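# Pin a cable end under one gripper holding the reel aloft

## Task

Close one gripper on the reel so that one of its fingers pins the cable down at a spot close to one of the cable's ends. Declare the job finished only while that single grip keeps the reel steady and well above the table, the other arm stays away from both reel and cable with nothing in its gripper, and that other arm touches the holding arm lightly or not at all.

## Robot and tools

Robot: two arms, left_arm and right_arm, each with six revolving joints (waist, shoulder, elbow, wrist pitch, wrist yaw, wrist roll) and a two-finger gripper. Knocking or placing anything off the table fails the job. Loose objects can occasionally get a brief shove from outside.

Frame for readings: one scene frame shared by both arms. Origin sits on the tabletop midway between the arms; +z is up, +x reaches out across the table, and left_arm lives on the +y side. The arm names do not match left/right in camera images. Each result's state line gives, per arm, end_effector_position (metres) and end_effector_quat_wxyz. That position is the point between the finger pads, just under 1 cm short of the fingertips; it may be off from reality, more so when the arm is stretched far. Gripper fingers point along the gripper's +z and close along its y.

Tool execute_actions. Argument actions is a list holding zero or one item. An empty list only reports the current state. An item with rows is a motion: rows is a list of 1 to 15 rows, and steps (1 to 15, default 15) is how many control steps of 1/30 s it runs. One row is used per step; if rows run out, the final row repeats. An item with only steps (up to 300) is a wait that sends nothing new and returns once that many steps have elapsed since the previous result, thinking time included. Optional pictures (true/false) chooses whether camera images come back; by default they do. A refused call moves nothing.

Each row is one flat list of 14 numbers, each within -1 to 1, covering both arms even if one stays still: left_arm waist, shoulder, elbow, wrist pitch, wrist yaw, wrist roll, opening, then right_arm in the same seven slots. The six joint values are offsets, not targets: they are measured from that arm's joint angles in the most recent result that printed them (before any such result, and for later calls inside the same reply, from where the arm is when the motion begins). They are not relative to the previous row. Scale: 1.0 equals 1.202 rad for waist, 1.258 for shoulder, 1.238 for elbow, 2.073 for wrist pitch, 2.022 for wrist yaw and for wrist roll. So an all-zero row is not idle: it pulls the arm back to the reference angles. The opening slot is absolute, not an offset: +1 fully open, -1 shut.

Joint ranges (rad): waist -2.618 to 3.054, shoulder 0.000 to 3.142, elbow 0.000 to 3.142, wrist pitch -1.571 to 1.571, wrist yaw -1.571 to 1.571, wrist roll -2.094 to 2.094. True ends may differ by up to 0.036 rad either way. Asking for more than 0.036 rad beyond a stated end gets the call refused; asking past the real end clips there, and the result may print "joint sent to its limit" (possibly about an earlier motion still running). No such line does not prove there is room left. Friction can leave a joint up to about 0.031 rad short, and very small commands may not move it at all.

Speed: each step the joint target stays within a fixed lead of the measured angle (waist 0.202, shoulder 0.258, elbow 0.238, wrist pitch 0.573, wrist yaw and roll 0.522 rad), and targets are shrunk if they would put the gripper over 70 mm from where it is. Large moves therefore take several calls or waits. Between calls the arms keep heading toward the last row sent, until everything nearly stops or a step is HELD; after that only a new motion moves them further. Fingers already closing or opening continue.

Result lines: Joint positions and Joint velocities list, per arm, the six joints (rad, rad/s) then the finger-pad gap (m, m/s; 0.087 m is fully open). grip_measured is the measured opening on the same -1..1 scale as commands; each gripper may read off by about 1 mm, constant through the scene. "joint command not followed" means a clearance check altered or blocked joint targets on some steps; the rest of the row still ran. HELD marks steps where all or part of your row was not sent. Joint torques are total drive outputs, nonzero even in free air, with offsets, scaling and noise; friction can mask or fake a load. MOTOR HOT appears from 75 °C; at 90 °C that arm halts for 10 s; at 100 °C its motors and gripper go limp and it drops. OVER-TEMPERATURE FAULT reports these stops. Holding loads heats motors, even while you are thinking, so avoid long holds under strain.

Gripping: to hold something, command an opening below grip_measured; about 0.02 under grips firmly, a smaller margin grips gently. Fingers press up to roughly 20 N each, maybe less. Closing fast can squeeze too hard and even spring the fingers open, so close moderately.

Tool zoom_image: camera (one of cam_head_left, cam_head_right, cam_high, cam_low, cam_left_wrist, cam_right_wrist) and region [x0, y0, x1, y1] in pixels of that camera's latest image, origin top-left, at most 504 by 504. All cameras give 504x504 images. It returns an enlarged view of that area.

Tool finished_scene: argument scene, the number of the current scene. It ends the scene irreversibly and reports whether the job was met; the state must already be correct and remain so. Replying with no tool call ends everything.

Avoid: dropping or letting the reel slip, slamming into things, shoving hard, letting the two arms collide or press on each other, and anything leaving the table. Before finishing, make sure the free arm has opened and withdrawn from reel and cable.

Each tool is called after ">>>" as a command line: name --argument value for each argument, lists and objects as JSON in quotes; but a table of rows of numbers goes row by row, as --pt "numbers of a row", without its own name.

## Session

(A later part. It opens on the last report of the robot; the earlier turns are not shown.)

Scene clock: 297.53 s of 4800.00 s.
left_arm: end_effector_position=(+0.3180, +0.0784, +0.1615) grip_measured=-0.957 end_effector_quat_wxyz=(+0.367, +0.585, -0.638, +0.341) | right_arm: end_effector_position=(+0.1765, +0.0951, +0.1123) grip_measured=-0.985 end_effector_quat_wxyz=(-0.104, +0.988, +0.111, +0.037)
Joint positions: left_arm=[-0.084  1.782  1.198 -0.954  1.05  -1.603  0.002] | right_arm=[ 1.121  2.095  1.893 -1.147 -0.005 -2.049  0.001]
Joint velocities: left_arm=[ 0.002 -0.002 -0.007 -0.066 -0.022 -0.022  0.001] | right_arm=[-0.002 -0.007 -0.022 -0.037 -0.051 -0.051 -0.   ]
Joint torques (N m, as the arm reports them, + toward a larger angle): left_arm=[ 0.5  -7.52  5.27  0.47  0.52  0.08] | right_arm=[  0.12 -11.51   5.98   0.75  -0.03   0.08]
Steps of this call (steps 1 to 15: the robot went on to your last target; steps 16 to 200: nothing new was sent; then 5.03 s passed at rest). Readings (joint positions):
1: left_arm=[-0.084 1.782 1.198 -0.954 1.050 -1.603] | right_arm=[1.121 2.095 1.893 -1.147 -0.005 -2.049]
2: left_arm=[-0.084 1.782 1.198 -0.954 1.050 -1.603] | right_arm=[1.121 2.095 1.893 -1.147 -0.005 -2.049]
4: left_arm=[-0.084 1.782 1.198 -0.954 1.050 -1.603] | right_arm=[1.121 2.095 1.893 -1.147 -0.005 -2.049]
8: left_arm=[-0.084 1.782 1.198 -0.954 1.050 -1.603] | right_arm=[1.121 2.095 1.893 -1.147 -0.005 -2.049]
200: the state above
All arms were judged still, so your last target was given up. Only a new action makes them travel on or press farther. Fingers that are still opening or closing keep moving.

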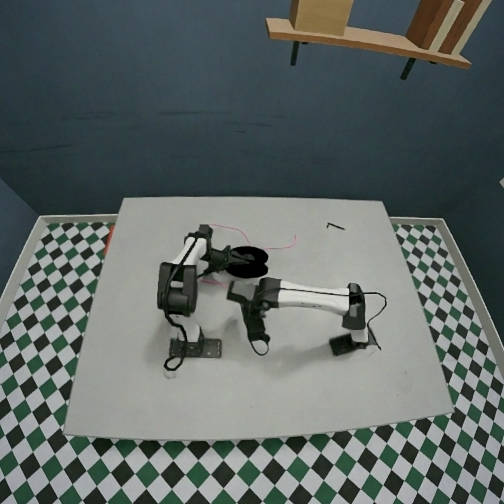

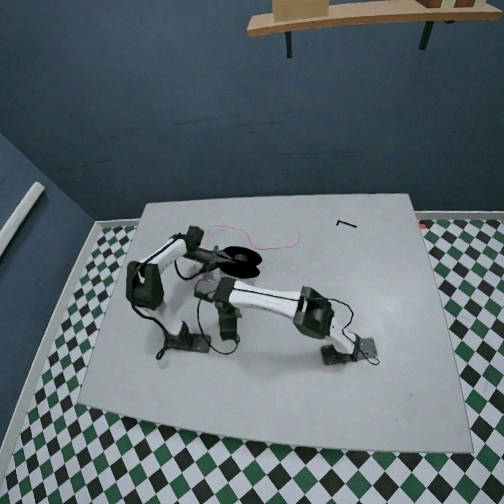

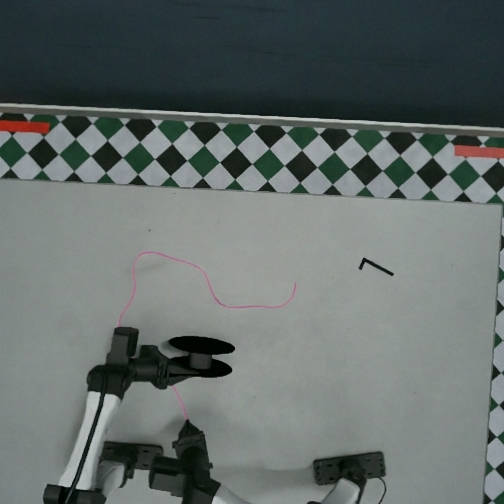

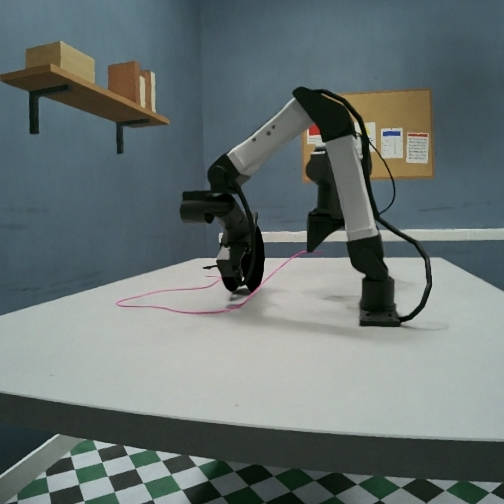

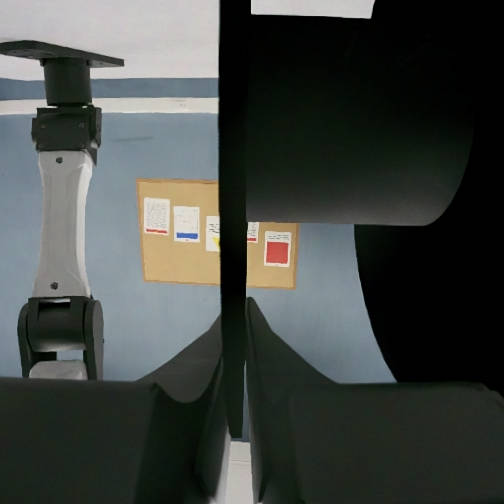

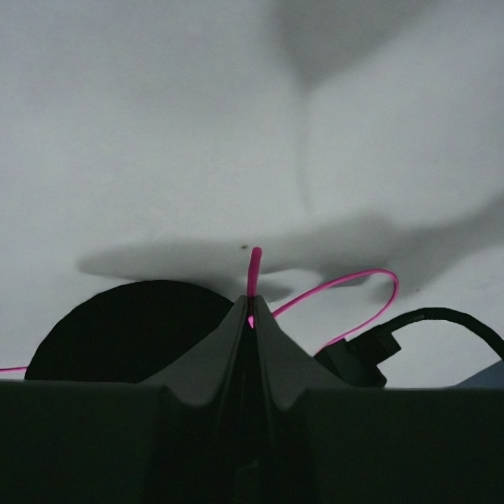

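>>> execute_actions --actions '[{"rows":[[0,0.01,-0.01,0.003,0,0,-0.98,-0.001,-0.0035,-0.0055,0.0044,0,0.0051,-1],[0,0.01,-0.01,0.003,0,0,-0.98,-0.0029,-0.0106,-0.0164,0.0131,0,0.0152,-1],[0,0.01,-0.01,0.003,0,0,-0.98,-0.0057,-0.0212,-0.0327,0.0262,0,0.0304,-1],[0,0.01,-0.01,0.003,0,0,-0.98,-0.0096,-0.0353,-0.0546,0.0437,0,0.0507,-1],[0,0.01,-0.01,0.003,0,0,-0.98,-0.0143,-0.053,-0.0818,0.0655,0,0.076,-1],[0,0.01,-0.01,0.003,0,0,-0.98,-0.0191,-0.0707,-0.1091,0.0874,0,0.1013,-1],[0,0.01,-0.01,0.003,0,0,-0.98,-0.0239,-0.0883,-0.1364,0.1092,0,0.1267,-1],[0,0.01,-0.01,0.003,0,0,-0.98,-0.0287,-0.106,-0.1637,0.131,0,0.152,-1],[0,0.01,-0.01,0.003,0,0,-0.98,-0.0335,-0.1237,-0.191,0.1529,0,0.1773,-1],[0,0.01,-0.01,0.003,0,0,-0.98,-0.0383,-0.1413,-0.2183,0.1747,0,0.2027,-1],[0,0.01,-0.01,0.003,0,0,-0.98,-0.043,-0.159,-0.2455,0.1966,0,0.228,-1],[0,0.01,-0.01,0.003,0,0,-0.98,-0.0478,-0.1767,-0.2728,0.2184,0,0.2534,-1],[0,0.01,-0.01,0.003,0,0,-0.98,-0.0526,-0.1943,-0.3001,0.2402,0,0.2787,-1],[0,0.01,-0.01,0.003,0,0,-0.98,-0.0574,-0.212,-0.3274,0.2621,0,0.304,-1],[0,0.01,-0.01,0.003,0,0,-0.98,-0.0622,-0.2297,-0.3547,0.2839,0,0.3294,-1]],"steps":15}]' --pictures false

>>> execute_actions --actions '[{"rows":[[0,0.01,-0.01,0.003,0,0,-0.98,-0.0163,-0.0601,-0.0928,0.0743,0,0.0861,-1],[0,0.01,-0.01,0.003,0,0,-0.98,-0.021,-0.0777,-0.12,0.0961,0,0.1115,-1],[0,0.01,-0.01,0.003,0,0,-0.98,-0.0258,-0.0954,-0.1473,0.1179,0,0.1368,-1],[0,0.01,-0.01,0.003,0,0,-0.98,-0.0306,-0.1131,-0.1746,0.1398,0,0.1621,-1],[0,0.01,-0.01,0.003,0,0,-0.98,-0.0354,-0.1307,-0.2019,0.1616,0,0.1875,-1],[0,0.01,-0.01,0.003,0,0,-0.98,-0.0402,-0.1484,-0.2292,0.1835,0,0.2128,-1],[0,0.01,-0.01,0.003,0,0,-0.98,-0.045,-0.1661,-0.2565,0.2053,0,0.2381,-1],[0,0.01,-0.01,0.003,0,0,-0.98,-0.0497,-0.1837,-0.2837,0.2271,0,0.2635,-1],[0,0.01,-0.01,0.003,0,0,-0.98,-0.0545,-0.2014,-0.311,0.249,0,0.2888,-1],[0,0.01,-0.01,0.003,0,0,-0.98,-0.0593,-0.2191,-0.3383,0.2708,0,0.3142,-1],[0,0.01,-0.01,0.003,0,0,-0.98,-0.0641,-0.2367,-0.3656,0.2927,0,0.3395,-1],[0,0.01,-0.01,0.003,0,0,-0.98,-0.0689,-0.2544,-0.3929,0.3145,0,0.3648,-1],[0,0.01,-0.01,0.003,0,0,-0.98,-0.0737,-0.2721,-0.4202,0.3363,0,0.3902,-1],[0,0.01,-0.01,0.003,0,0,-0.98,-0.0784,-0.2897,-0.4474,0.3582,0,0.4155,-1],[0,0.01,-0.01,0.003,0,0,-0.98,-0.0832,-0.3074,-0.4747,0.38,0,0.4408,-1]],"steps":15}]' --pictures false

>>> execute_actions --actions '[{"steps":15}]'

Scene clock: 380.33 s of 4800.00 s.
left_arm: end_effector_position=(+0.3180, +0.0784, +0.1615) grip_measured=-0.957 end_effector_quat_wxyz=(+0.367, +0.585, -0.638, +0.341) | right_arm: end_effector_position=(+0.2024, +0.0735, +0.1253) grip_measured=-0.985 end_effector_quat_wxyz=(-0.243, +0.960, -0.138, +0.038)
Joint positions: left_arm=[-0.084  1.782  1.198 -0.954  1.05  -1.603  0.002] | right_arm=[ 1.065  1.86   1.532 -0.747 -0.005 -1.595  0.001]
Joint velocities: left_arm=[ 0.002  0.002  0.007 -0.022 -0.007 -0.037 -0.001] | right_arm=[-0.173 -0.652 -0.955  1.282 -0.037  1.326  0.   ]
Joint torques (N m, as the arm reports them, + toward a larger angle): left_arm=[ 0.56 -7.78  4.86  0.47  0.45  0.05] | right_arm=[ -0.57 -11.7    5.09   1.29  -0.04   0.19]
Steps of this call (steps 1 to 180: nothing new was sent; then 76.30 s passed at rest; steps 181 to 195: all 15 steps of this action). Readings (joint positions):
181: left_arm=[-0.084 1.782 1.198 -0.954 1.050 -1.603] | right_arm=[1.121 2.095 1.893 -1.147 -0.005 -2.049]
182: left_arm=[-0.084 1.782 1.198 -0.954 1.050 -1.603] | right_arm=[1.121 2.095 1.893 -1.146 -0.005 -2.046]
184: left_arm=[-0.084 1.782 1.198 -0.954 1.050 -1.603] | right_arm=[1.121 2.088 1.878 -1.123 -0.005 -2.023]
188: left_arm=[-0.084 1.782 1.198 -0.954 1.050 -1.603] | right_arm=[1.112 2.021 1.764 -1.018 -0.005 -1.906]
195: the state above

Scene clock: 380.83 s of 4800.00 s.
left_arm: end_effector_position=(+0.3180, +0.0784, +0.1615) grip_measured=-0.957 end_effector_quat_wxyz=(+0.367, +0.585, -0.638, +0.341) | right_arm: end_effector_position=(+0.2162, +0.0307, +0.1380) grip_measured=-0.984 end_effector_quat_wxyz=(-0.435, +0.781, -0.444, -0.058)
Joint positions: left_arm=[-0.084  1.782  1.198 -0.954  1.05  -1.602  0.002] | right_arm=[ 0.985  1.528  1.022 -0.155 -0.005 -0.924  0.001]
Joint velocities: left_arm=[-0.012  0.002 -0.027  0.007 -0.007  0.037  0.   ] | right_arm=[-0.149 -0.632 -0.965  1.267  0.051  1.429 -0.001]
Joint torques (N m, as the arm reports them, + toward a larger angle): left_arm=[ 0.64 -7.51  5.13  0.53  0.46  0.02] | right_arm=[-0.65 -8.72  5.71  1.91  0.06  0.15]
Steps of this call (steps 1 to 15: all 15 steps of this action). Readings (joint positions):
1: left_arm=[-0.084 1.782 1.198 -0.954 1.050 -1.603] | right_arm=[1.060 1.837 1.499 -0.711 -0.005 -1.560]
2: left_arm=[-0.084 1.782 1.198 -0.954 1.050 -1.602] | right_arm=[1.055 1.814 1.466 -0.680 -0.005 -1.526]
4: left_arm=[-0.084 1.782 1.198 -0.954 1.050 -1.602] | right_arm=[1.047 1.769 1.396 -0.614 -0.005 -1.448]
8: left_arm=[-0.084 1.782 1.198 -0.954 1.050 -1.602] | right_arm=[1.027 1.683 1.257 -0.459 -0.005 -1.269]
15: the state above

Scene clock: 381.33 s of 4800.00 s.
left_arm: end_effector_position=(+0.3180, +0.0784, +0.1615) grip_measured=-0.957 end_effector_quat_wxyz=(+0.367, +0.585, -0.638, +0.341) | right_arm: end_effector_position=(+0.2197, +0.0417, +0.1604) grip_measured=-0.984 end_effector_quat_wxyz=(-0.498, +0.697, -0.502, -0.116)
Joint positions: left_arm=[-0.084  1.782  1.198 -0.954  1.05  -1.602  0.002] | right_arm=[ 0.974  1.489  0.969  0.024 -0.005 -0.721  0.001]
Joint velocities: left_arm=[-0.017 -0.012 -0.007 -0.037 -0.081  0.037 -0.   ] | right_arm=[ 0.007  0.017  0.007  0.051 -0.022  0.022  0.   ]
Joint torques (N m, as the arm reports them, + toward a larger angle): left_arm=[ 0.44 -7.56  4.79  0.52  0.45  0.06] | right_arm=[-0.57 -8.7   5.21  2.09  0.03  0.19]
Steps of this call (steps 1 to 15: the robot went on to your last target). Readings (joint positions):
1: left_arm=[-0.084 1.782 1.198 -0.954 1.050 -1.602] | right_arm=[0.980 1.509 0.995 -0.120 -0.005 -0.882]
2: left_arm=[-0.084 1.782 1.198 -0.954 1.050 -1.602] | right_arm=[0.977 1.496 0.979 -0.093 -0.005 -0.848]
4: left_arm=[-0.084 1.782 1.198 -0.954 1.050 -1.602] | right_arm=[0.974 1.489 0.969 -0.051 -0.005 -0.799]
8: left_arm=[-0.084 1.782 1.198 -0.954 1.050 -1.602] | right_arm=[0.974 1.489 0.969 -0.001 -0.005 -0.749]
15: the state above

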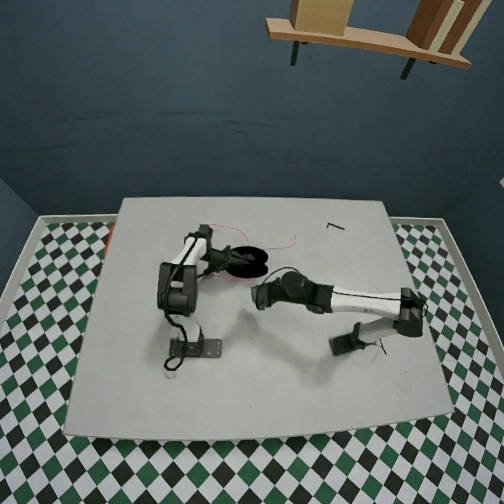

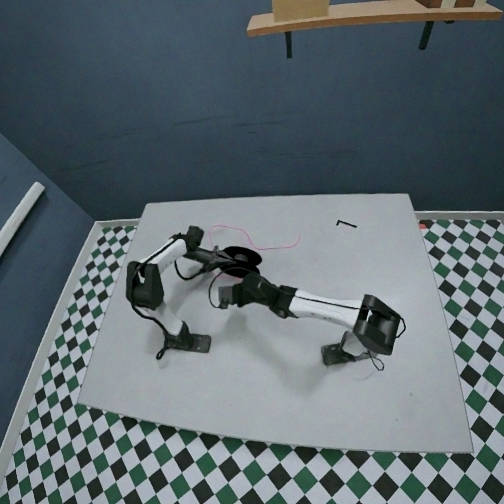

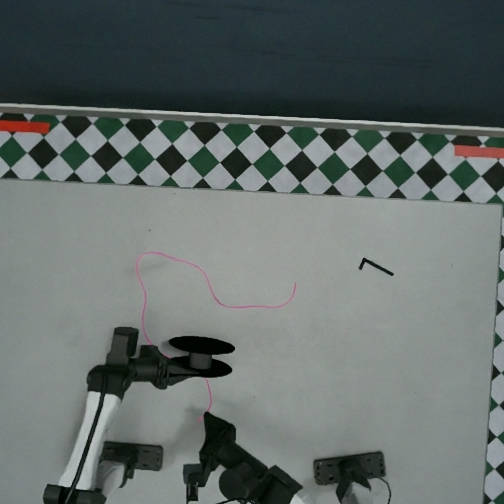

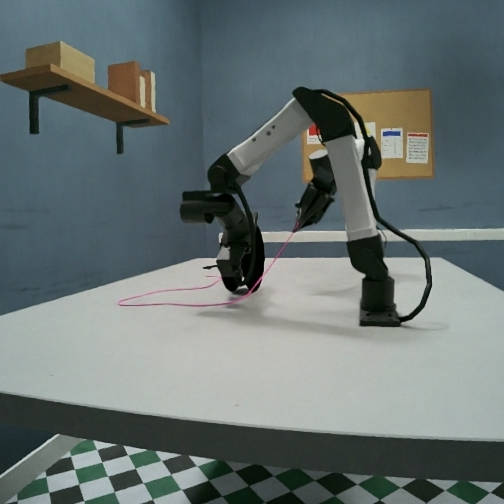

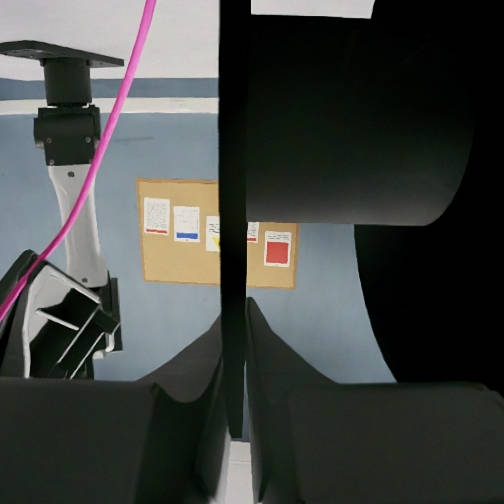

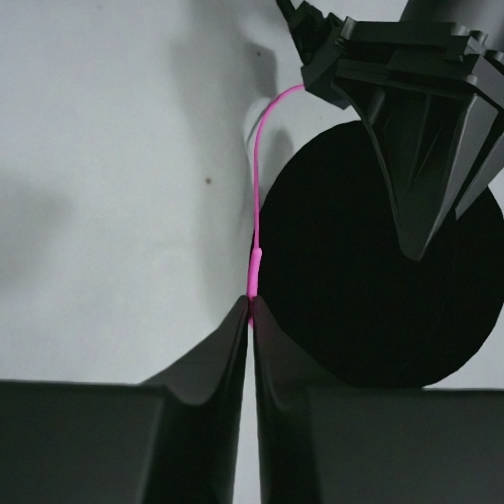

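>>> execute_actions --actions '[{"rows":[[0,0.01,-0.01,0.003,0,0,-0.98,-0.0028,-0.0008,-0.0033,0.018,0,0.018,-1],[0,0.01,-0.01,0.003,0,0,-0.98,-0.0106,-0.003,-0.0125,0.0356,0,0.0363,-1],[0,0.01,-0.01,0.003,0,0,-0.98,-0.0227,-0.0064,-0.0267,0.0641,0,0.0653,-1],[0,0.01,-0.01,0.003,0,0,-0.98,-0.0382,-0.0109,-0.0451,0.0961,0,0.0979,-1],[0,0.01,-0.01,0.003,0,0,-0.98,-0.0565,-0.0161,-0.0666,0.1282,0,0.1305,-1],[0,0.01,-0.01,0.003,0,0,-0.98,-0.0767,-0.0218,-0.0904,0.1602,0,0.1631,-1],[0,0.01,-0.01,0.003,0,0,-0.98,-0.0981,-0.0279,-0.1156,0.1922,0,0.1958,-1],[0,0.01,-0.01,0.003,0,0,-0.98,-0.1199,-0.0341,-0.1413,0.2243,0,0.2284,-1],[0,0.01,-0.01,0.003,0,0,-0.98,-0.1413,-0.0402,-0.1665,0.2563,0,0.261,-1],[0,0.01,-0.01,0.003,0,0,-0.98,-0.1615,-0.0459,-0.1903,0.2884,0,0.2936,-1],[0,0.01,-0.01,0.003,0,0,-0.98,-0.1798,-0.0511,-0.2118,0.3168,0,0.3226,-1],[0,0.01,-0.01,0.003,0,0,-0.98,-0.1953,-0.0556,-0.2302,0.3382,0,0.3444,-1],[0,0.01,-0.01,0.003,0,0,-0.98,-0.2074,-0.059,-0.2444,0.356,0,0.3625,-1],[0,0.01,-0.01,0.003,0,0,-0.98,-0.2152,-0.0612,-0.2536,0.356,0,0.3625,-1],[0,0.01,-0.01,0.003,0,0,-0.98,-0.218,-0.062,-0.2569,0.356,0,0.3625,-1]],"steps":15}]' --pictures false

>>> execute_actions --actions '[{"steps":20}]'

Scene clock: 398.17 s of 4800.00 s.
left_arm: end_effector_position=(+0.3180, +0.0784, +0.1615) grip_measured=-0.957 end_effector_quat_wxyz=(+0.367, +0.585, -0.638, +0.341) | right_arm: end_effector_position=(+0.2934, -0.0045, +0.1757) grip_measured=-0.984 end_effector_quat_wxyz=(+0.604, -0.383, +0.651, +0.255)
Joint positions: left_arm=[-0.084  1.782  1.198 -0.954  1.05  -1.602  0.002] | right_arm=[ 0.73   1.438  0.686  0.61  -0.007 -0.133  0.001]
Joint velocities: left_arm=[-0.007 -0.007 -0.007  0.081 -0.051  0.051 -0.002] | right_arm=[-0.3   -0.105 -0.349  0.901  0.022  0.93  -0.001]
Joint torques (N m, as the arm reports them, + toward a larger angle): left_arm=[ 0.57 -7.73  5.02  0.51  0.47  0.07] | right_arm=[ 0.18 -8.01  5.55  2.3   0.06  0.12]
Steps of this call (steps 1 to 15: the robot went on to your last target; steps 16 to 200: nothing new was sent; then 9.67 s passed at rest; steps 201 to 215: all 15 steps of this action). Readings (joint positions):
201: left_arm=[-0.084 1.782 1.198 -0.954 1.050 -1.602] | right_arm=[0.974 1.489 0.969 0.031 -0.005 -0.711]
202: left_arm=[-0.084 1.782 1.198 -0.954 1.050 -1.602] | right_arm=[0.974 1.489 0.969 0.038 -0.005 -0.702]
204: left_arm=[-0.084 1.782 1.198 -0.954 1.050 -1.602] | right_arm=[0.966 1.489 0.960 0.085 -0.006 -0.657]
208: left_arm=[-0.084 1.782 1.198 -0.954 1.050 -1.602] | right_arm=[0.889 1.477 0.873 0.271 -0.007 -0.484]
215: the state above

Scene clock: 398.83 s of 4800.00 s.
left_arm: end_effector_position=(+0.3180, +0.0784, +0.1615) grip_measured=-0.957 end_effector_quat_wxyz=(+0.367, +0.585, -0.638, +0.341) | right_arm: end_effector_position=(+0.2958, +0.0001, +0.2068) grip_measured=-0.984 end_effector_quat_wxyz=(+0.631, -0.315, +0.636, +0.313)
Joint positions: left_arm=[-0.084  1.782  1.198 -0.954  1.05  -1.602  0.002] | right_arm=[ 0.719  1.429  0.673  0.749 -0.006  0.     0.001]
Joint velocities: left_arm=[ 0.007 -0.007 -0.017 -0.037 -0.007  0.007  0.001] | right_arm=[-0.012 -0.007 -0.007  0.037 -0.022 -0.081 -0.   ]
Joint torques (N m, as the arm reports them, + toward a larger angle): left_arm=[ 0.57 -8.05  4.83  0.46  0.49  0.06] | right_arm=[-0.4  -7.78  4.98  2.22  0.07  0.17]
Steps of this call (steps 1 to 20: the robot went on to your last target). Readings (joint positions):
1: left_arm=[-0.084 1.782 1.198 -0.954 1.050 -1.602] | right_arm=[0.722 1.435 0.678 0.636 -0.006 -0.106]
2: left_arm=[-0.084 1.782 1.198 -0.954 1.050 -1.602] | right_arm=[0.720 1.433 0.673 0.657 -0.006 -0.084]
4: left_arm=[-0.084 1.782 1.198 -0.954 1.050 -1.602] | right_arm=[0.719 1.432 0.673 0.691 -0.006 -0.053]
8: left_arm=[-0.084 1.782 1.198 -0.954 1.050 -1.602] | right_arm=[0.719 1.429 0.673 0.730 -0.006 -0.020]
20: the state above

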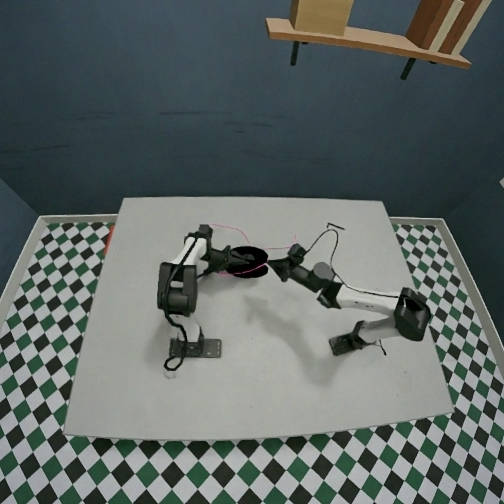

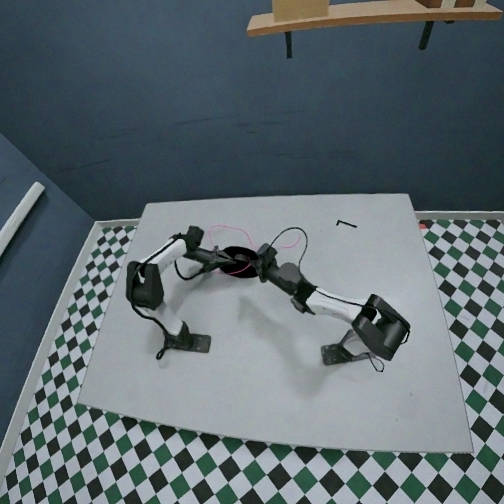

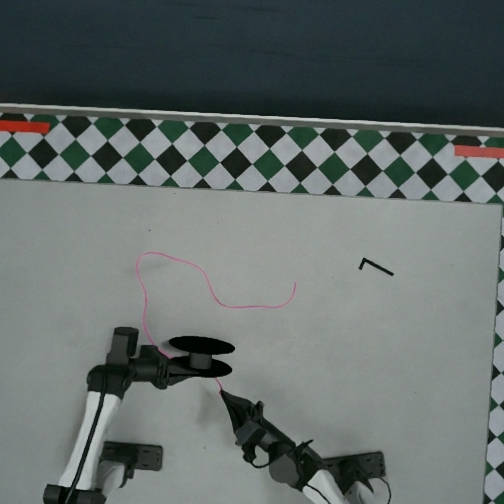

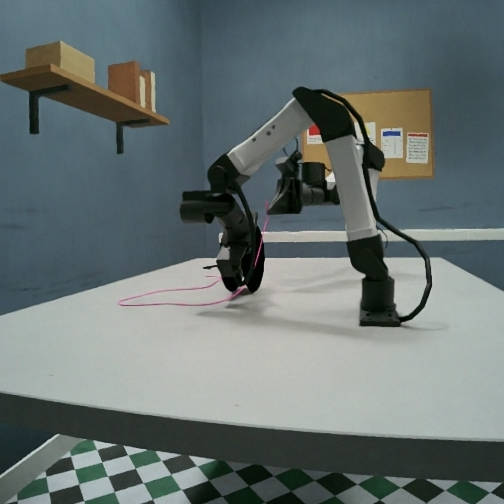

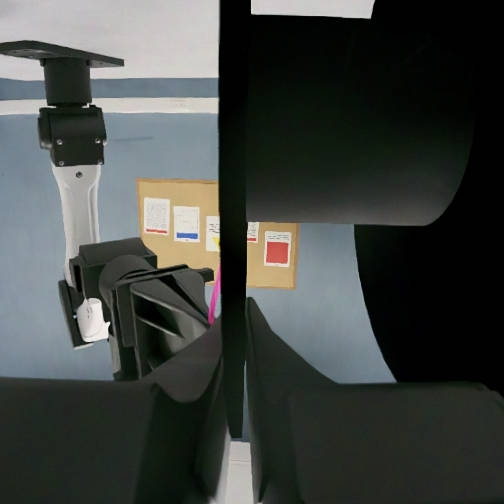

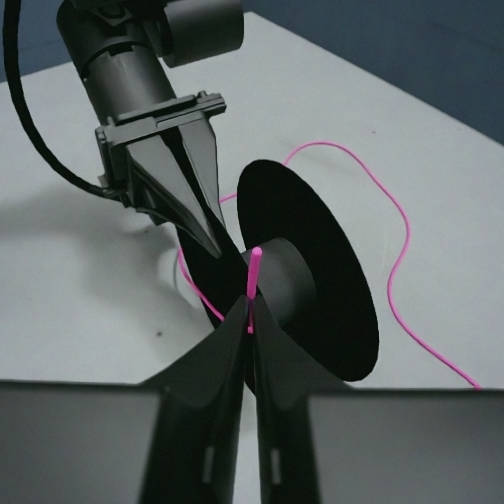

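>>> zoom_image --camera "cam_head_left" --region '[205, 225, 305, 295]'

>>> zoom_image --camera "cam_head_right" --region '[195, 225, 295, 295]'

>>> zoom_image --camera "cam_high" --region '[140, 325, 270, 425]'

Region (205, 225, 305, 295) of cam_head_left's 504x504 image, scaled by 5.040, with more detail than that image has; it fills the top 353 rows of this view, and the rest is white.

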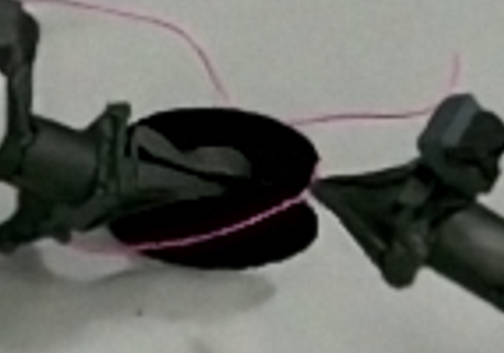

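Region (195, 225, 295, 295) of cam_head_right's 504x504 image, scaled by 5.040, with more detail than that image has; it fills the top 353 rows of this view, and the rest is white.

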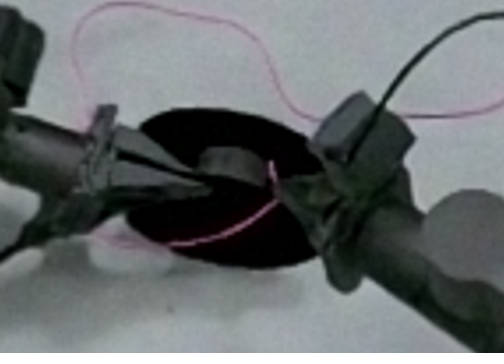

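Region (140, 325, 270, 425) of cam_high's 504x504 image, scaled by 3.877, with more detail than that image has; it fills the top 388 rows of this view, and the rest is white.

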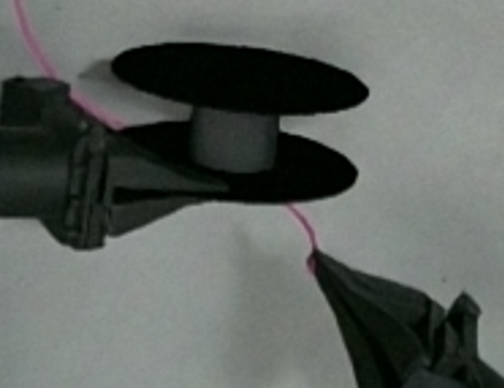

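>>> execute_actions --actions '[{"rows":[[0,0.01,-0.01,0.003,0,0,-0.98,0.002,0.004,0.004,0.006,0,0.005,-1],[0,0.01,-0.01,0.003,0,0,-0.98,0.005,0.01,0.01,0.008,0,0.005,-1],[0,0.01,-0.01,0.003,0,0,-0.98,0.008,0.018,0.017,0.01,0,0.005,-1],[0,0.01,-0.01,0.003,0,0,-0.98,0.011,0.027,0.025,0.012,0,0.005,-1],[0,0.01,-0.01,0.003,0,0,-0.98,0.014,0.037,0.033,0.014,0,0.005,-1],[0,0.01,-0.01,0.003,0,0,-0.98,0.017,0.047,0.041,0.016,0,0.005,-1],[0,0.01,-0.01,0.003,0,0,-0.98,0.02,0.057,0.049,0.018,0,0.005,-1],[0,0.01,-0.01,0.003,0,0,-0.98,0.023,0.067,0.057,0.02,0,0.005,-1],[0,0.01,-0.01,0.003,0,0,-0.98,0.026,0.076,0.064,0.022,0,0.005,-1],[0,0.01,-0.01,0.003,0,0,-0.98,0.028,0.083,0.069,0.0236,0,0.005,-1],[0,0.01,-0.01,0.003,0,0,-0.98,0.0295,0.088,0.072,0.0236,0,0.005,-1],[0,0.01,-0.01,0.003,0,0,-0.98,0.03,0.0914,0.0743,0.0236,0,0.005,-1]],"steps":15}]' --pictures false

>>> execute_actions --actions '[{"steps":10}]'

Scene clock: 428.70 s of 4800.00 s.
left_arm: end_effector_position=(+0.3180, +0.0784, +0.1615) grip_measured=-0.957 end_effector_quat_wxyz=(+0.367, +0.585, -0.638, +0.341) | right_arm: end_effector_position=(+0.2991, +0.0242, +0.2000) grip_measured=-0.984 end_effector_quat_wxyz=(+0.625, -0.324, +0.634, +0.320)
Joint positions: left_arm=[-0.084  1.782  1.198 -0.954  1.05  -1.602  0.002] | right_arm=[ 0.745  1.529  0.736  0.78  -0.006  0.001  0.001]
Joint velocities: left_arm=[ 0.012 -0.002  0.012  0.007 -0.022 -0.051 -0.   ] | right_arm=[-0.012 -0.007 -0.002 -0.007  0.037 -0.037 -0.   ]
Joint torques (N m, as the arm reports them, + toward a larger angle): left_arm=[ 0.73 -7.52  4.84  0.51  0.48  0.11] | right_arm=[ 0.81 -5.64  8.22  2.19  0.06  0.16]
Steps of this call (steps 1 to 15: the robot went on to your last target; steps 16 to 200: nothing new was sent; then 22.70 s passed at rest; steps 201 to 215: all 15 steps of this action). Readings (joint positions):
201: left_arm=[-0.084 1.782 1.198 -0.954 1.050 -1.602] | right_arm=[0.719 1.429 0.673 0.750 -0.006 0.001]
202: left_arm=[-0.084 1.782 1.198 -0.954 1.050 -1.602] | right_arm=[0.719 1.429 0.673 0.751 -0.006 0.001]
204: left_arm=[-0.084 1.782 1.198 -0.954 1.050 -1.602] | right_arm=[0.719 1.431 0.673 0.755 -0.006 0.001]
208: left_arm=[-0.084 1.782 1.198 -0.954 1.050 -1.602] | right_arm=[0.728 1.473 0.700 0.767 -0.006 0.001]
215: the state above

Scene clock: 429.03 s of 4800.00 s.
left_arm: end_effector_position=(+0.3180, +0.0784, +0.1615) grip_measured=-0.957 end_effector_quat_wxyz=(+0.367, +0.585, -0.638, +0.341) | right_arm: end_effector_position=(+0.2993, +0.0244, +0.2016) grip_measured=-0.984 end_effector_quat_wxyz=(+0.627, -0.323, +0.632, +0.321)
Joint positions: left_arm=[-0.084  1.782  1.198 -0.954  1.05  -1.602  0.002] | right_arm=[ 0.745  1.529  0.736  0.786 -0.006  0.001  0.001]
Joint velocities: left_arm=[-0.002 -0.007 -0.007 -0.037 -0.007 -0.007 -0.   ] | right_arm=[ 0.007 -0.002 -0.012  0.007 -0.007  0.037  0.001]
Joint torques (N m, as the arm reports them, + toward a larger angle): left_arm=[ 0.54 -7.68  4.88  0.47  0.45  0.04] | right_arm=[ 0.92 -5.81  8.33  2.18  0.05  0.16]
Steps of this call (steps 1 to 10: the robot went on to your last target). Readings (joint positions):
1: left_arm=[-0.084 1.782 1.198 -0.954 1.050 -1.602] | right_arm=[0.745 1.529 0.736 0.780 -0.006 0.001]
2: left_arm=[-0.084 1.782 1.198 -0.954 1.050 -1.602] | right_arm=[0.745 1.529 0.736 0.781 -0.006 0.001]
4: left_arm=[-0.084 1.782 1.198 -0.954 1.050 -1.602] | right_arm=[0.745 1.529 0.736 0.783 -0.006 0.001]
8: left_arm=[-0.084 1.782 1.198 -0.954 1.050 -1.602] | right_arm=[0.745 1.529 0.736 0.785 -0.006 0.001]
10: the state above

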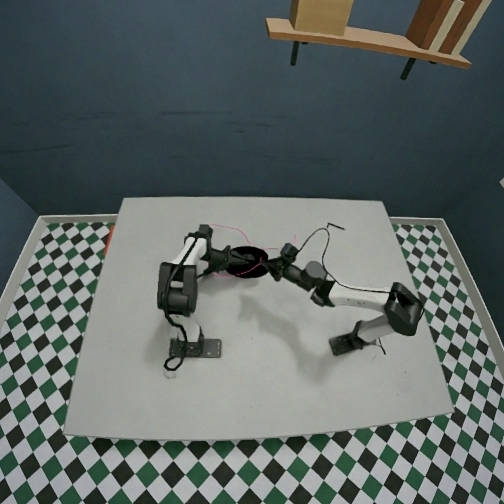

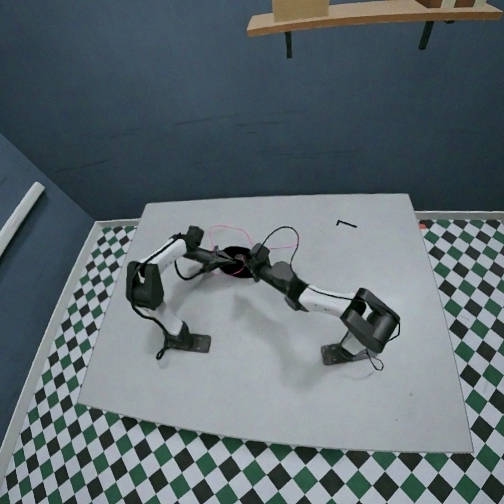

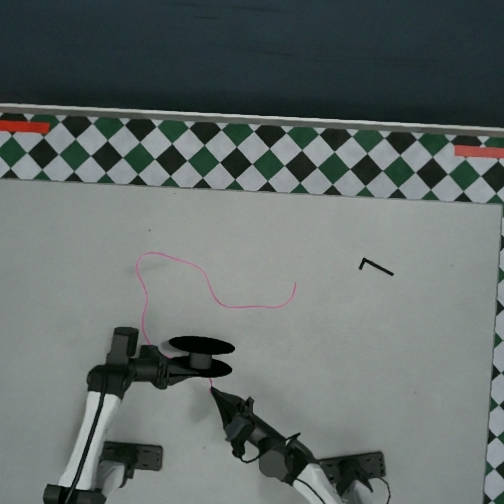

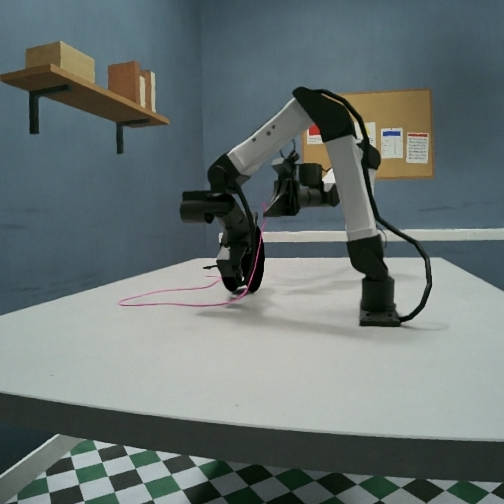

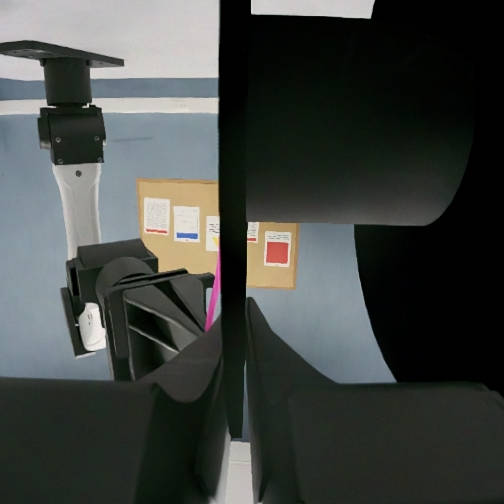

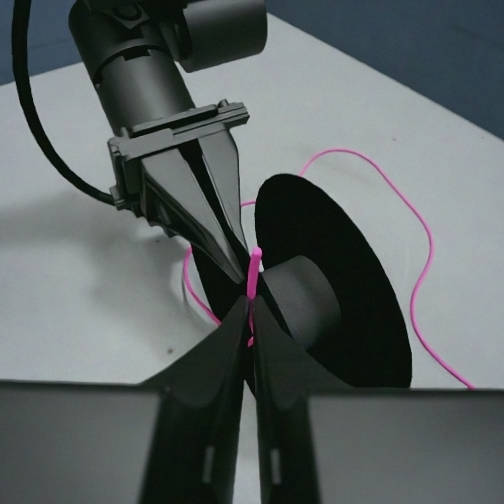

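>>> execute_actions --actions '[{"rows":[[0,0.01,-0.01,0.003,0,0,-0.93,0.008,0.012,0.023,0.006,0,0.005,-1],[0,0.01,-0.01,0.003,0,0,-0.85,0.008,0.012,0.023,0.006,0,0.005,-1],[0,0.01,-0.01,0.003,0,0,-0.75,0.008,0.012,0.023,0.006,0,0.005,-1],[0,0.01,-0.01,0.003,0,0,-0.63,0.008,0.012,0.023,0.006,0,0.005,-1],[0,0.01,-0.01,0.003,0,0,-0.5,0.008,0.012,0.023,0.006,0,0.005,-1],[0,0.01,-0.01,0.003,0,0,-0.37,0.008,0.012,0.023,0.006,0,0.005,-1],[0,0.01,-0.01,0.003,0,0,-0.24,0.008,0.012,0.023,0.006,0,0.005,-1],[0,0.01,-0.01,0.003,0,0,-0.11,0.008,0.012,0.023,0.006,0,0.005,-1],[0,0.01,-0.01,0.003,0,0,0.0,0.008,0.012,0.023,0.006,0,0.005,-1],[0,0.01,-0.01,0.003,0,0,0.08,0.008,0.012,0.023,0.006,0,0.005,-1],[0,0.01,-0.01,0.003,0,0,0.13,0.008,0.012,0.023,0.006,0,0.005,-1],[0,0.01,-0.01,0.003,0,0,0.15,0.008,0.012,0.023,0.006,0,0.005,-1]],"steps":15}]' --pictures false

>>> execute_actions --actions '[{"steps":8}]'

Scene clock: 442.23 s of 4800.00 s.
left_arm: end_effector_position=(+0.3180, +0.0784, +0.1615) grip_measured=+0.150 end_effector_quat_wxyz=(+0.367, +0.585, -0.638, +0.341) | right_arm: end_effector_position=(+0.2993, +0.0244, +0.2017) grip_measured=-0.984 end_effector_quat_wxyz=(+0.627, -0.323, +0.632, +0.321)
Joint positions: left_arm=[-0.084  1.782  1.198 -0.954  1.05  -1.602  0.05 ] | right_arm=[ 0.745  1.529  0.736  0.786 -0.006  0.001  0.001]
Joint velocities: left_arm=[ 0.002 -0.002 -0.022  0.095  0.037 -0.037 -0.   ] | right_arm=[ 0.012 -0.002  0.002  0.022 -0.022 -0.007 -0.   ]
Joint torques (N m, as the arm reports them, + toward a larger angle): left_arm=[ 0.55 -7.21  4.94  0.48  0.42  0.08] | right_arm=[ 0.84 -5.83  8.32  2.17  0.06  0.17]
Steps of this call (steps 1 to 15: the robot went on to your last target; steps 16 to 200: nothing new was sent; then 6.03 s passed at rest; steps 201 to 215: all 15 steps of this action). Readings (joint positions):
201: left_arm=[-0.084 1.782 1.198 -0.954 1.050 -1.602] | right_arm=[0.745 1.529 0.736 0.786 -0.006 0.001]
202: left_arm=[-0.084 1.782 1.198 -0.954 1.050 -1.602] | right_arm=[0.745 1.529 0.736 0.786 -0.006 0.001]
204: left_arm=[-0.084 1.782 1.198 -0.954 1.050 -1.602] | right_arm=[0.745 1.529 0.736 0.786 -0.006 0.001]
208: left_arm=[-0.084 1.782 1.198 -0.954 1.050 -1.602] | right_arm=[0.745 1.529 0.736 0.786 -0.006 0.001]
215: the state above

Scene clock: 442.50 s of 4800.00 s.
left_arm: end_effector_position=(+0.3180, +0.0784, +0.1615) grip_measured=+0.150 end_effector_quat_wxyz=(+0.367, +0.585, -0.638, +0.341) | right_arm: end_effector_position=(+0.2993, +0.0244, +0.2017) grip_measured=-0.984 end_effector_quat_wxyz=(+0.627, -0.323, +0.632, +0.321)
Joint positions: left_arm=[-0.084  1.782  1.198 -0.954  1.05  -1.602  0.05 ] | right_arm=[ 0.745  1.529  0.736  0.786 -0.006  0.001  0.001]
Joint velocities: left_arm=[ 0.007  0.007 -0.002  0.022 -0.022 -0.022 -0.   ] | right_arm=[ 0.017  0.007  0.002 -0.051 -0.081 -0.007 -0.   ]
Joint torques (N m, as the arm reports them, + toward a larger angle): left_arm=[ 0.33 -7.61  4.66  0.48  0.5   0.05] | right_arm=[ 0.83 -5.84  8.32  2.17  0.06  0.17]
Steps of this call (steps 1 to 8: the robot went on to your last target). Readings (joint positions):
1: left_arm=[-0.084 1.782 1.198 -0.954 1.050 -1.602] | right_arm=[0.745 1.529 0.736 0.786 -0.006 0.001]
2: left_arm=[-0.084 1.782 1.198 -0.954 1.050 -1.602] | right_arm=[0.745 1.529 0.736 0.786 -0.006 0.001]
4: left_arm=[-0.084 1.782 1.198 -0.954 1.050 -1.602] | right_arm=[0.745 1.529 0.736 0.786 -0.006 0.001]
8: the state above

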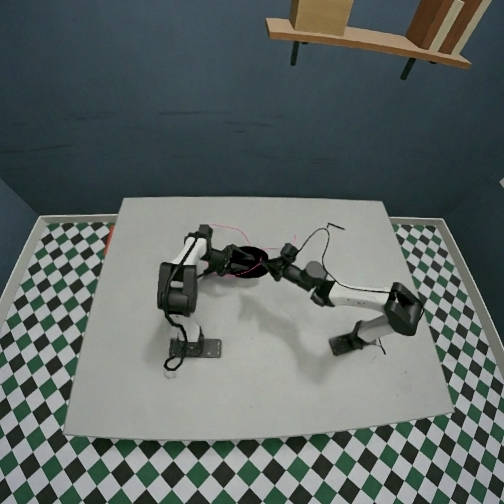

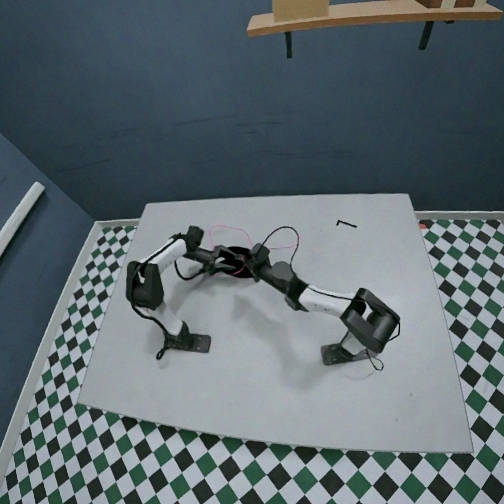

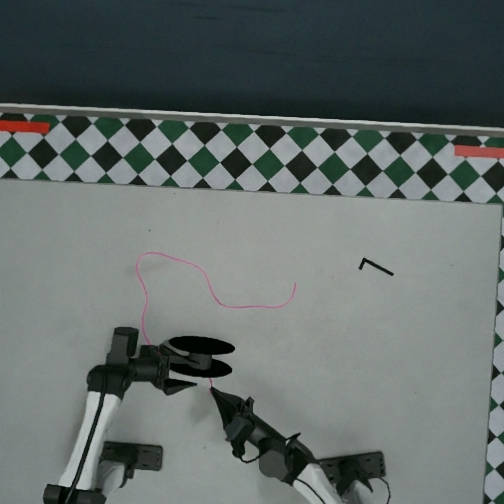

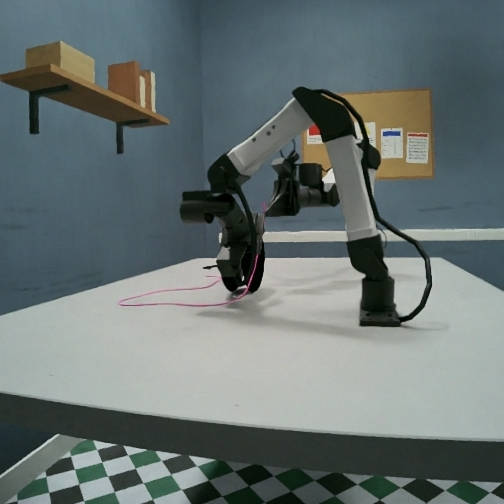

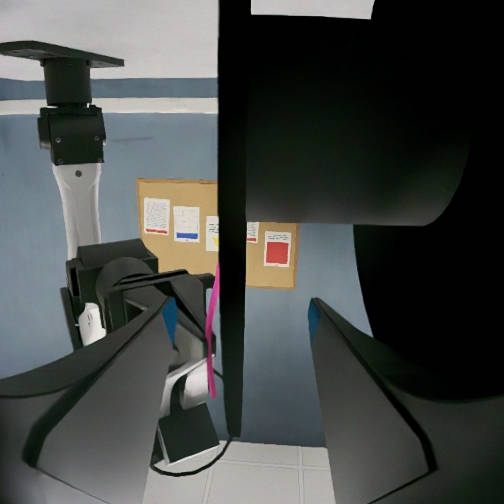

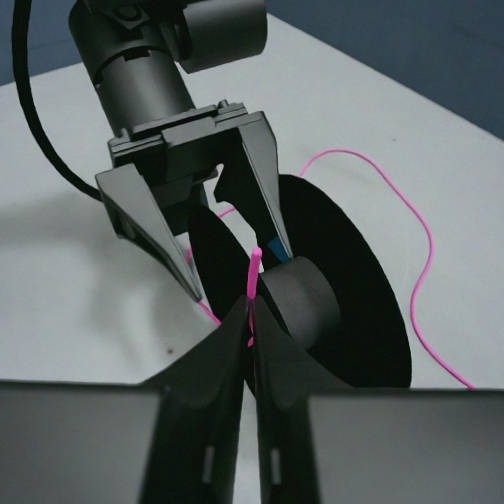

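>>> execute_actions --actions '[{"rows":[[0,0.01,-0.01,0.003,0,0,0.15,0.0085,0.014,0.026,0.008,0,0.005,-1],[0,0.01,-0.01,0.003,0,0,0.15,0.0095,0.019,0.031,0.01,0,0.005,-1],[0,0.01,-0.01,0.003,0,0,0.15,0.011,0.027,0.038,0.012,0,0.005,-1],[0,0.01,-0.01,0.003,0,0,0.15,0.013,0.037,0.047,0.014,0,0.005,-1],[0,0.01,-0.01,0.003,0,0,0.15,0.015,0.048,0.057,0.0155,0,0.005,-1],[0,0.01,-0.01,0.003,0,0,0.15,0.0175,0.06,0.067,0.017,0,0.005,-1],[0,0.01,-0.01,0.003,0,0,0.15,0.02,0.072,0.077,0.018,0,0.005,-1],[0,0.01,-0.01,0.003,0,0,0.15,0.0225,0.084,0.087,0.019,0,0.005,-1],[0,0.01,-0.01,0.003,0,0,0.15,0.025,0.095,0.096,0.0195,0,0.005,-1],[0,0.01,-0.01,0.003,0,0,0.15,0.027,0.105,0.104,0.0195,0,0.005,-1],[0,0.01,-0.01,0.003,0,0,0.15,0.0285,0.113,0.11,0.0195,0,0.005,-1],[0,0.01,-0.01,0.003,0,0,0.15,0.0295,0.118,0.1145,0.0195,0,0.005,-1],[0,0.01,-0.01,0.003,0,0,0.15,0.03,0.1205,0.1165,0.0195,0,0.005,-1]],"steps":15}]' --pictures false

>>> execute_actions --actions '[{"steps":10}]'

Scene clock: 459.00 s of 4800.00 s.
left_arm: end_effector_position=(+0.3180, +0.0784, +0.1615) grip_measured=+0.150 end_effector_quat_wxyz=(+0.367, +0.585, -0.638, +0.341) | right_arm: end_effector_position=(+0.3085, +0.0587, +0.1977) grip_measured=-0.984 end_effector_quat_wxyz=(+0.625, -0.329, +0.626, +0.330)
Joint positions: left_arm=[-0.084  1.782  1.198 -0.954  1.05  -1.602  0.05 ] | right_arm=[ 0.77   1.665  0.851  0.813 -0.006  0.002  0.001]
Joint velocities: left_arm=[-0.017  0.002 -0.002 -0.037 -0.037 -0.007 -0.001] | right_arm=[ 0.022  0.066  0.002 -0.037 -0.066  0.066 -0.001]
Joint torques (N m, as the arm reports them, + toward a larger angle): left_arm=[ 0.6  -7.78  4.84  0.49  0.47  0.03] | right_arm=[ 0.85 -7.3   8.32  2.18  0.05  0.17]
Steps of this call (steps 1 to 15: the robot went on to your last target; steps 16 to 200: nothing new was sent; then 9.33 s passed at rest; steps 201 to 215: all 15 steps of this action). Readings (joint positions):
201: left_arm=[-0.084 1.782 1.198 -0.954 1.050 -1.602] | right_arm=[0.745 1.529 0.736 0.787 -0.006 0.001]
202: left_arm=[-0.084 1.782 1.198 -0.954 1.050 -1.602] | right_arm=[0.745 1.529 0.736 0.788 -0.006 0.001]
204: left_arm=[-0.084 1.782 1.198 -0.954 1.050 -1.602] | right_arm=[0.745 1.538 0.747 0.792 -0.006 0.001]
208: left_arm=[-0.084 1.782 1.198 -0.954 1.050 -1.602] | right_arm=[0.754 1.590 0.799 0.806 -0.006 0.002]
215: the state above

Scene clock: 459.33 s of 4800.00 s.
left_arm: end_effector_position=(+0.3180, +0.0784, +0.1615) grip_measured=+0.150 end_effector_quat_wxyz=(+0.367, +0.585, -0.638, +0.341) | right_arm: end_effector_position=(+0.3085, +0.0590, +0.1970) grip_measured=-0.984 end_effector_quat_wxyz=(+0.625, -0.330, +0.626, +0.330)
Joint positions: left_arm=[-0.084  1.782  1.198 -0.954  1.05  -1.602  0.05 ] | right_arm=[ 0.77   1.667  0.851  0.815 -0.006  0.002  0.001]
Joint velocities: left_arm=[-0.012 -0.007 -0.007 -0.051  0.022 -0.007  0.   ] | right_arm=[-0.002 -0.012 -0.002 -0.022 -0.081  0.037 -0.001]
Joint torques (N m, as the arm reports them, + toward a larger angle): left_arm=[ 0.59 -7.44  5.02  0.5   0.44  0.08] | right_arm=[ 0.93 -7.25  8.31  2.17  0.05  0.17]
Steps of this call (steps 1 to 10: the robot went on to your last target). Readings (joint positions):
1: left_arm=[-0.084 1.782 1.198 -0.954 1.050 -1.602] | right_arm=[0.770 1.667 0.851 0.813 -0.006 0.002]
2: left_arm=[-0.084 1.782 1.198 -0.954 1.050 -1.602] | right_arm=[0.770 1.667 0.851 0.813 -0.006 0.002]
4: left_arm=[-0.084 1.782 1.198 -0.954 1.050 -1.602] | right_arm=[0.770 1.667 0.851 0.815 -0.006 0.002]
8: left_arm=[-0.084 1.782 1.198 -0.954 1.050 -1.602] | right_arm=[0.770 1.667 0.851 0.815 -0.006 0.002]
10: the state above

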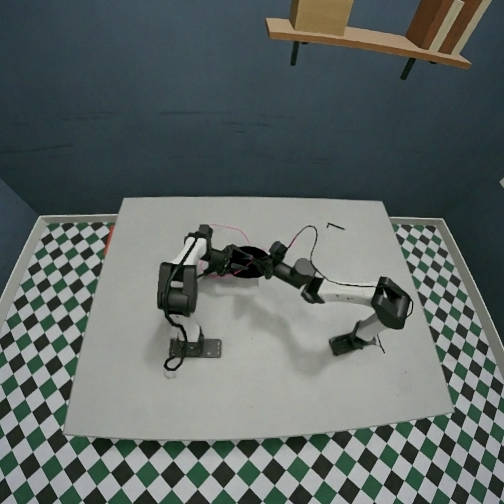

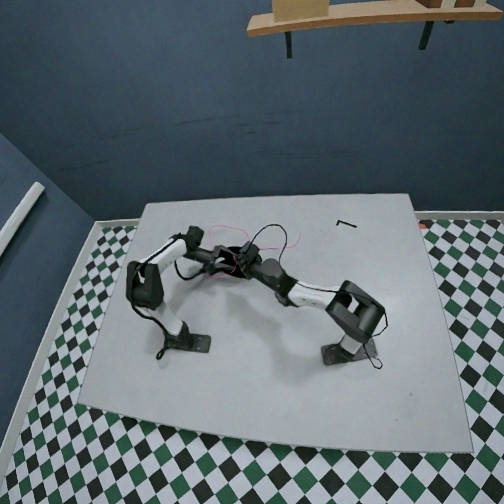

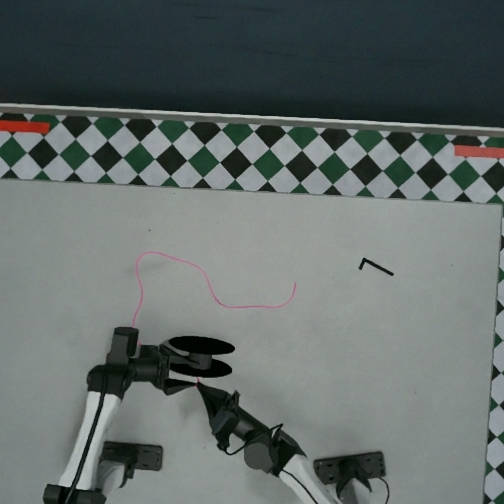

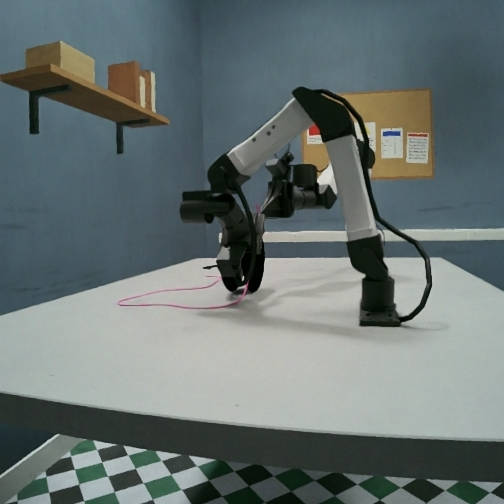

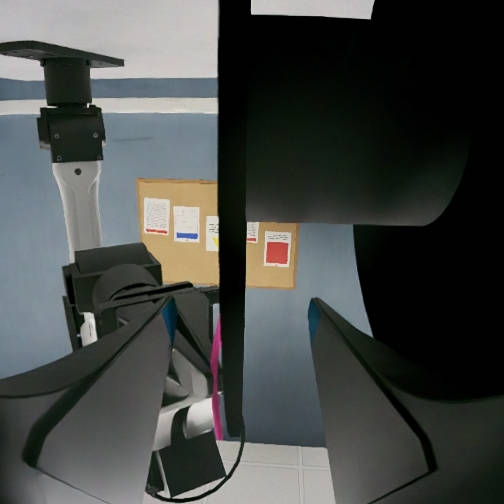

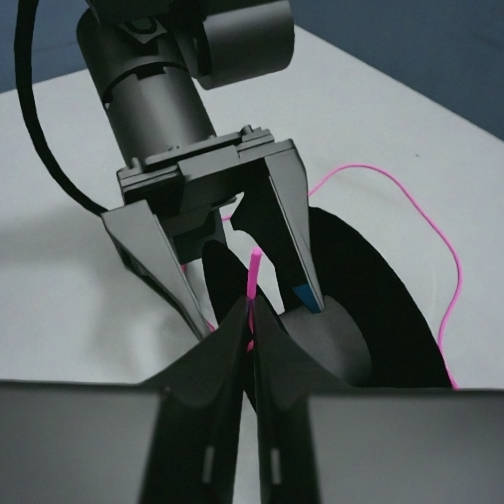

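>>> zoom_image --camera "cam_head_left" --region '[215, 240, 275, 285]'

>>> zoom_image --camera "cam_head_right" --region '[200, 240, 260, 285]'

>>> zoom_image --camera "cam_high" --region '[160, 340, 240, 410]'

Region (215, 240, 275, 285) of cam_head_left's 504x504 image, scaled by 8.400, with more detail than that image has; it fills the top 378 rows of this view, and the rest is white.

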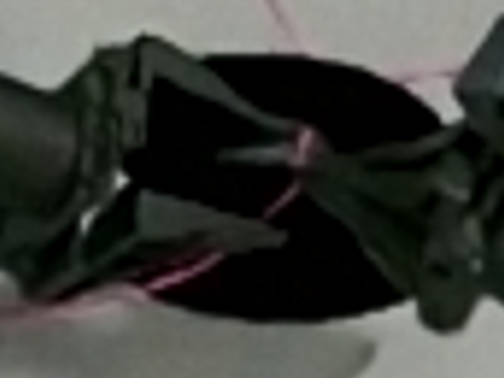

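Region (200, 240, 260, 285) of cam_head_right's 504x504 image, scaled by 8.400, with more detail than that image has; it fills the top 378 rows of this view, and the rest is white.

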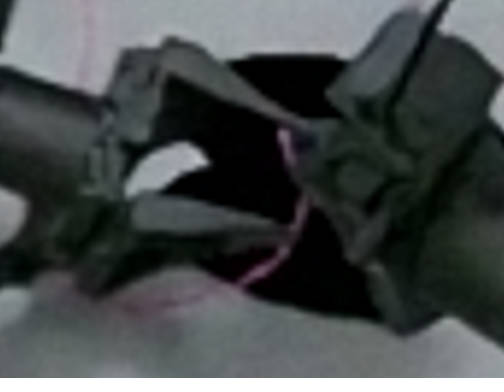

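Region (160, 340, 240, 410) of cam_high's 504x504 image, scaled by 6.300, with more detail than that image has; it fills the top 441 rows of this view, and the rest is white.

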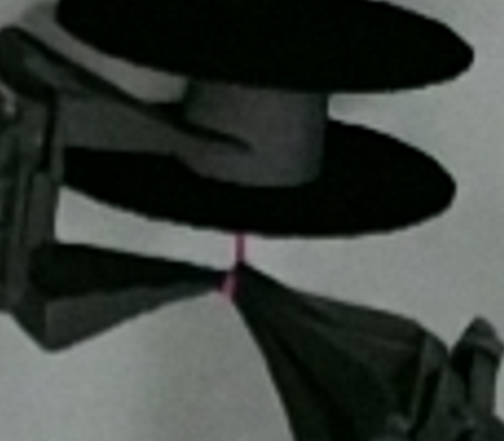

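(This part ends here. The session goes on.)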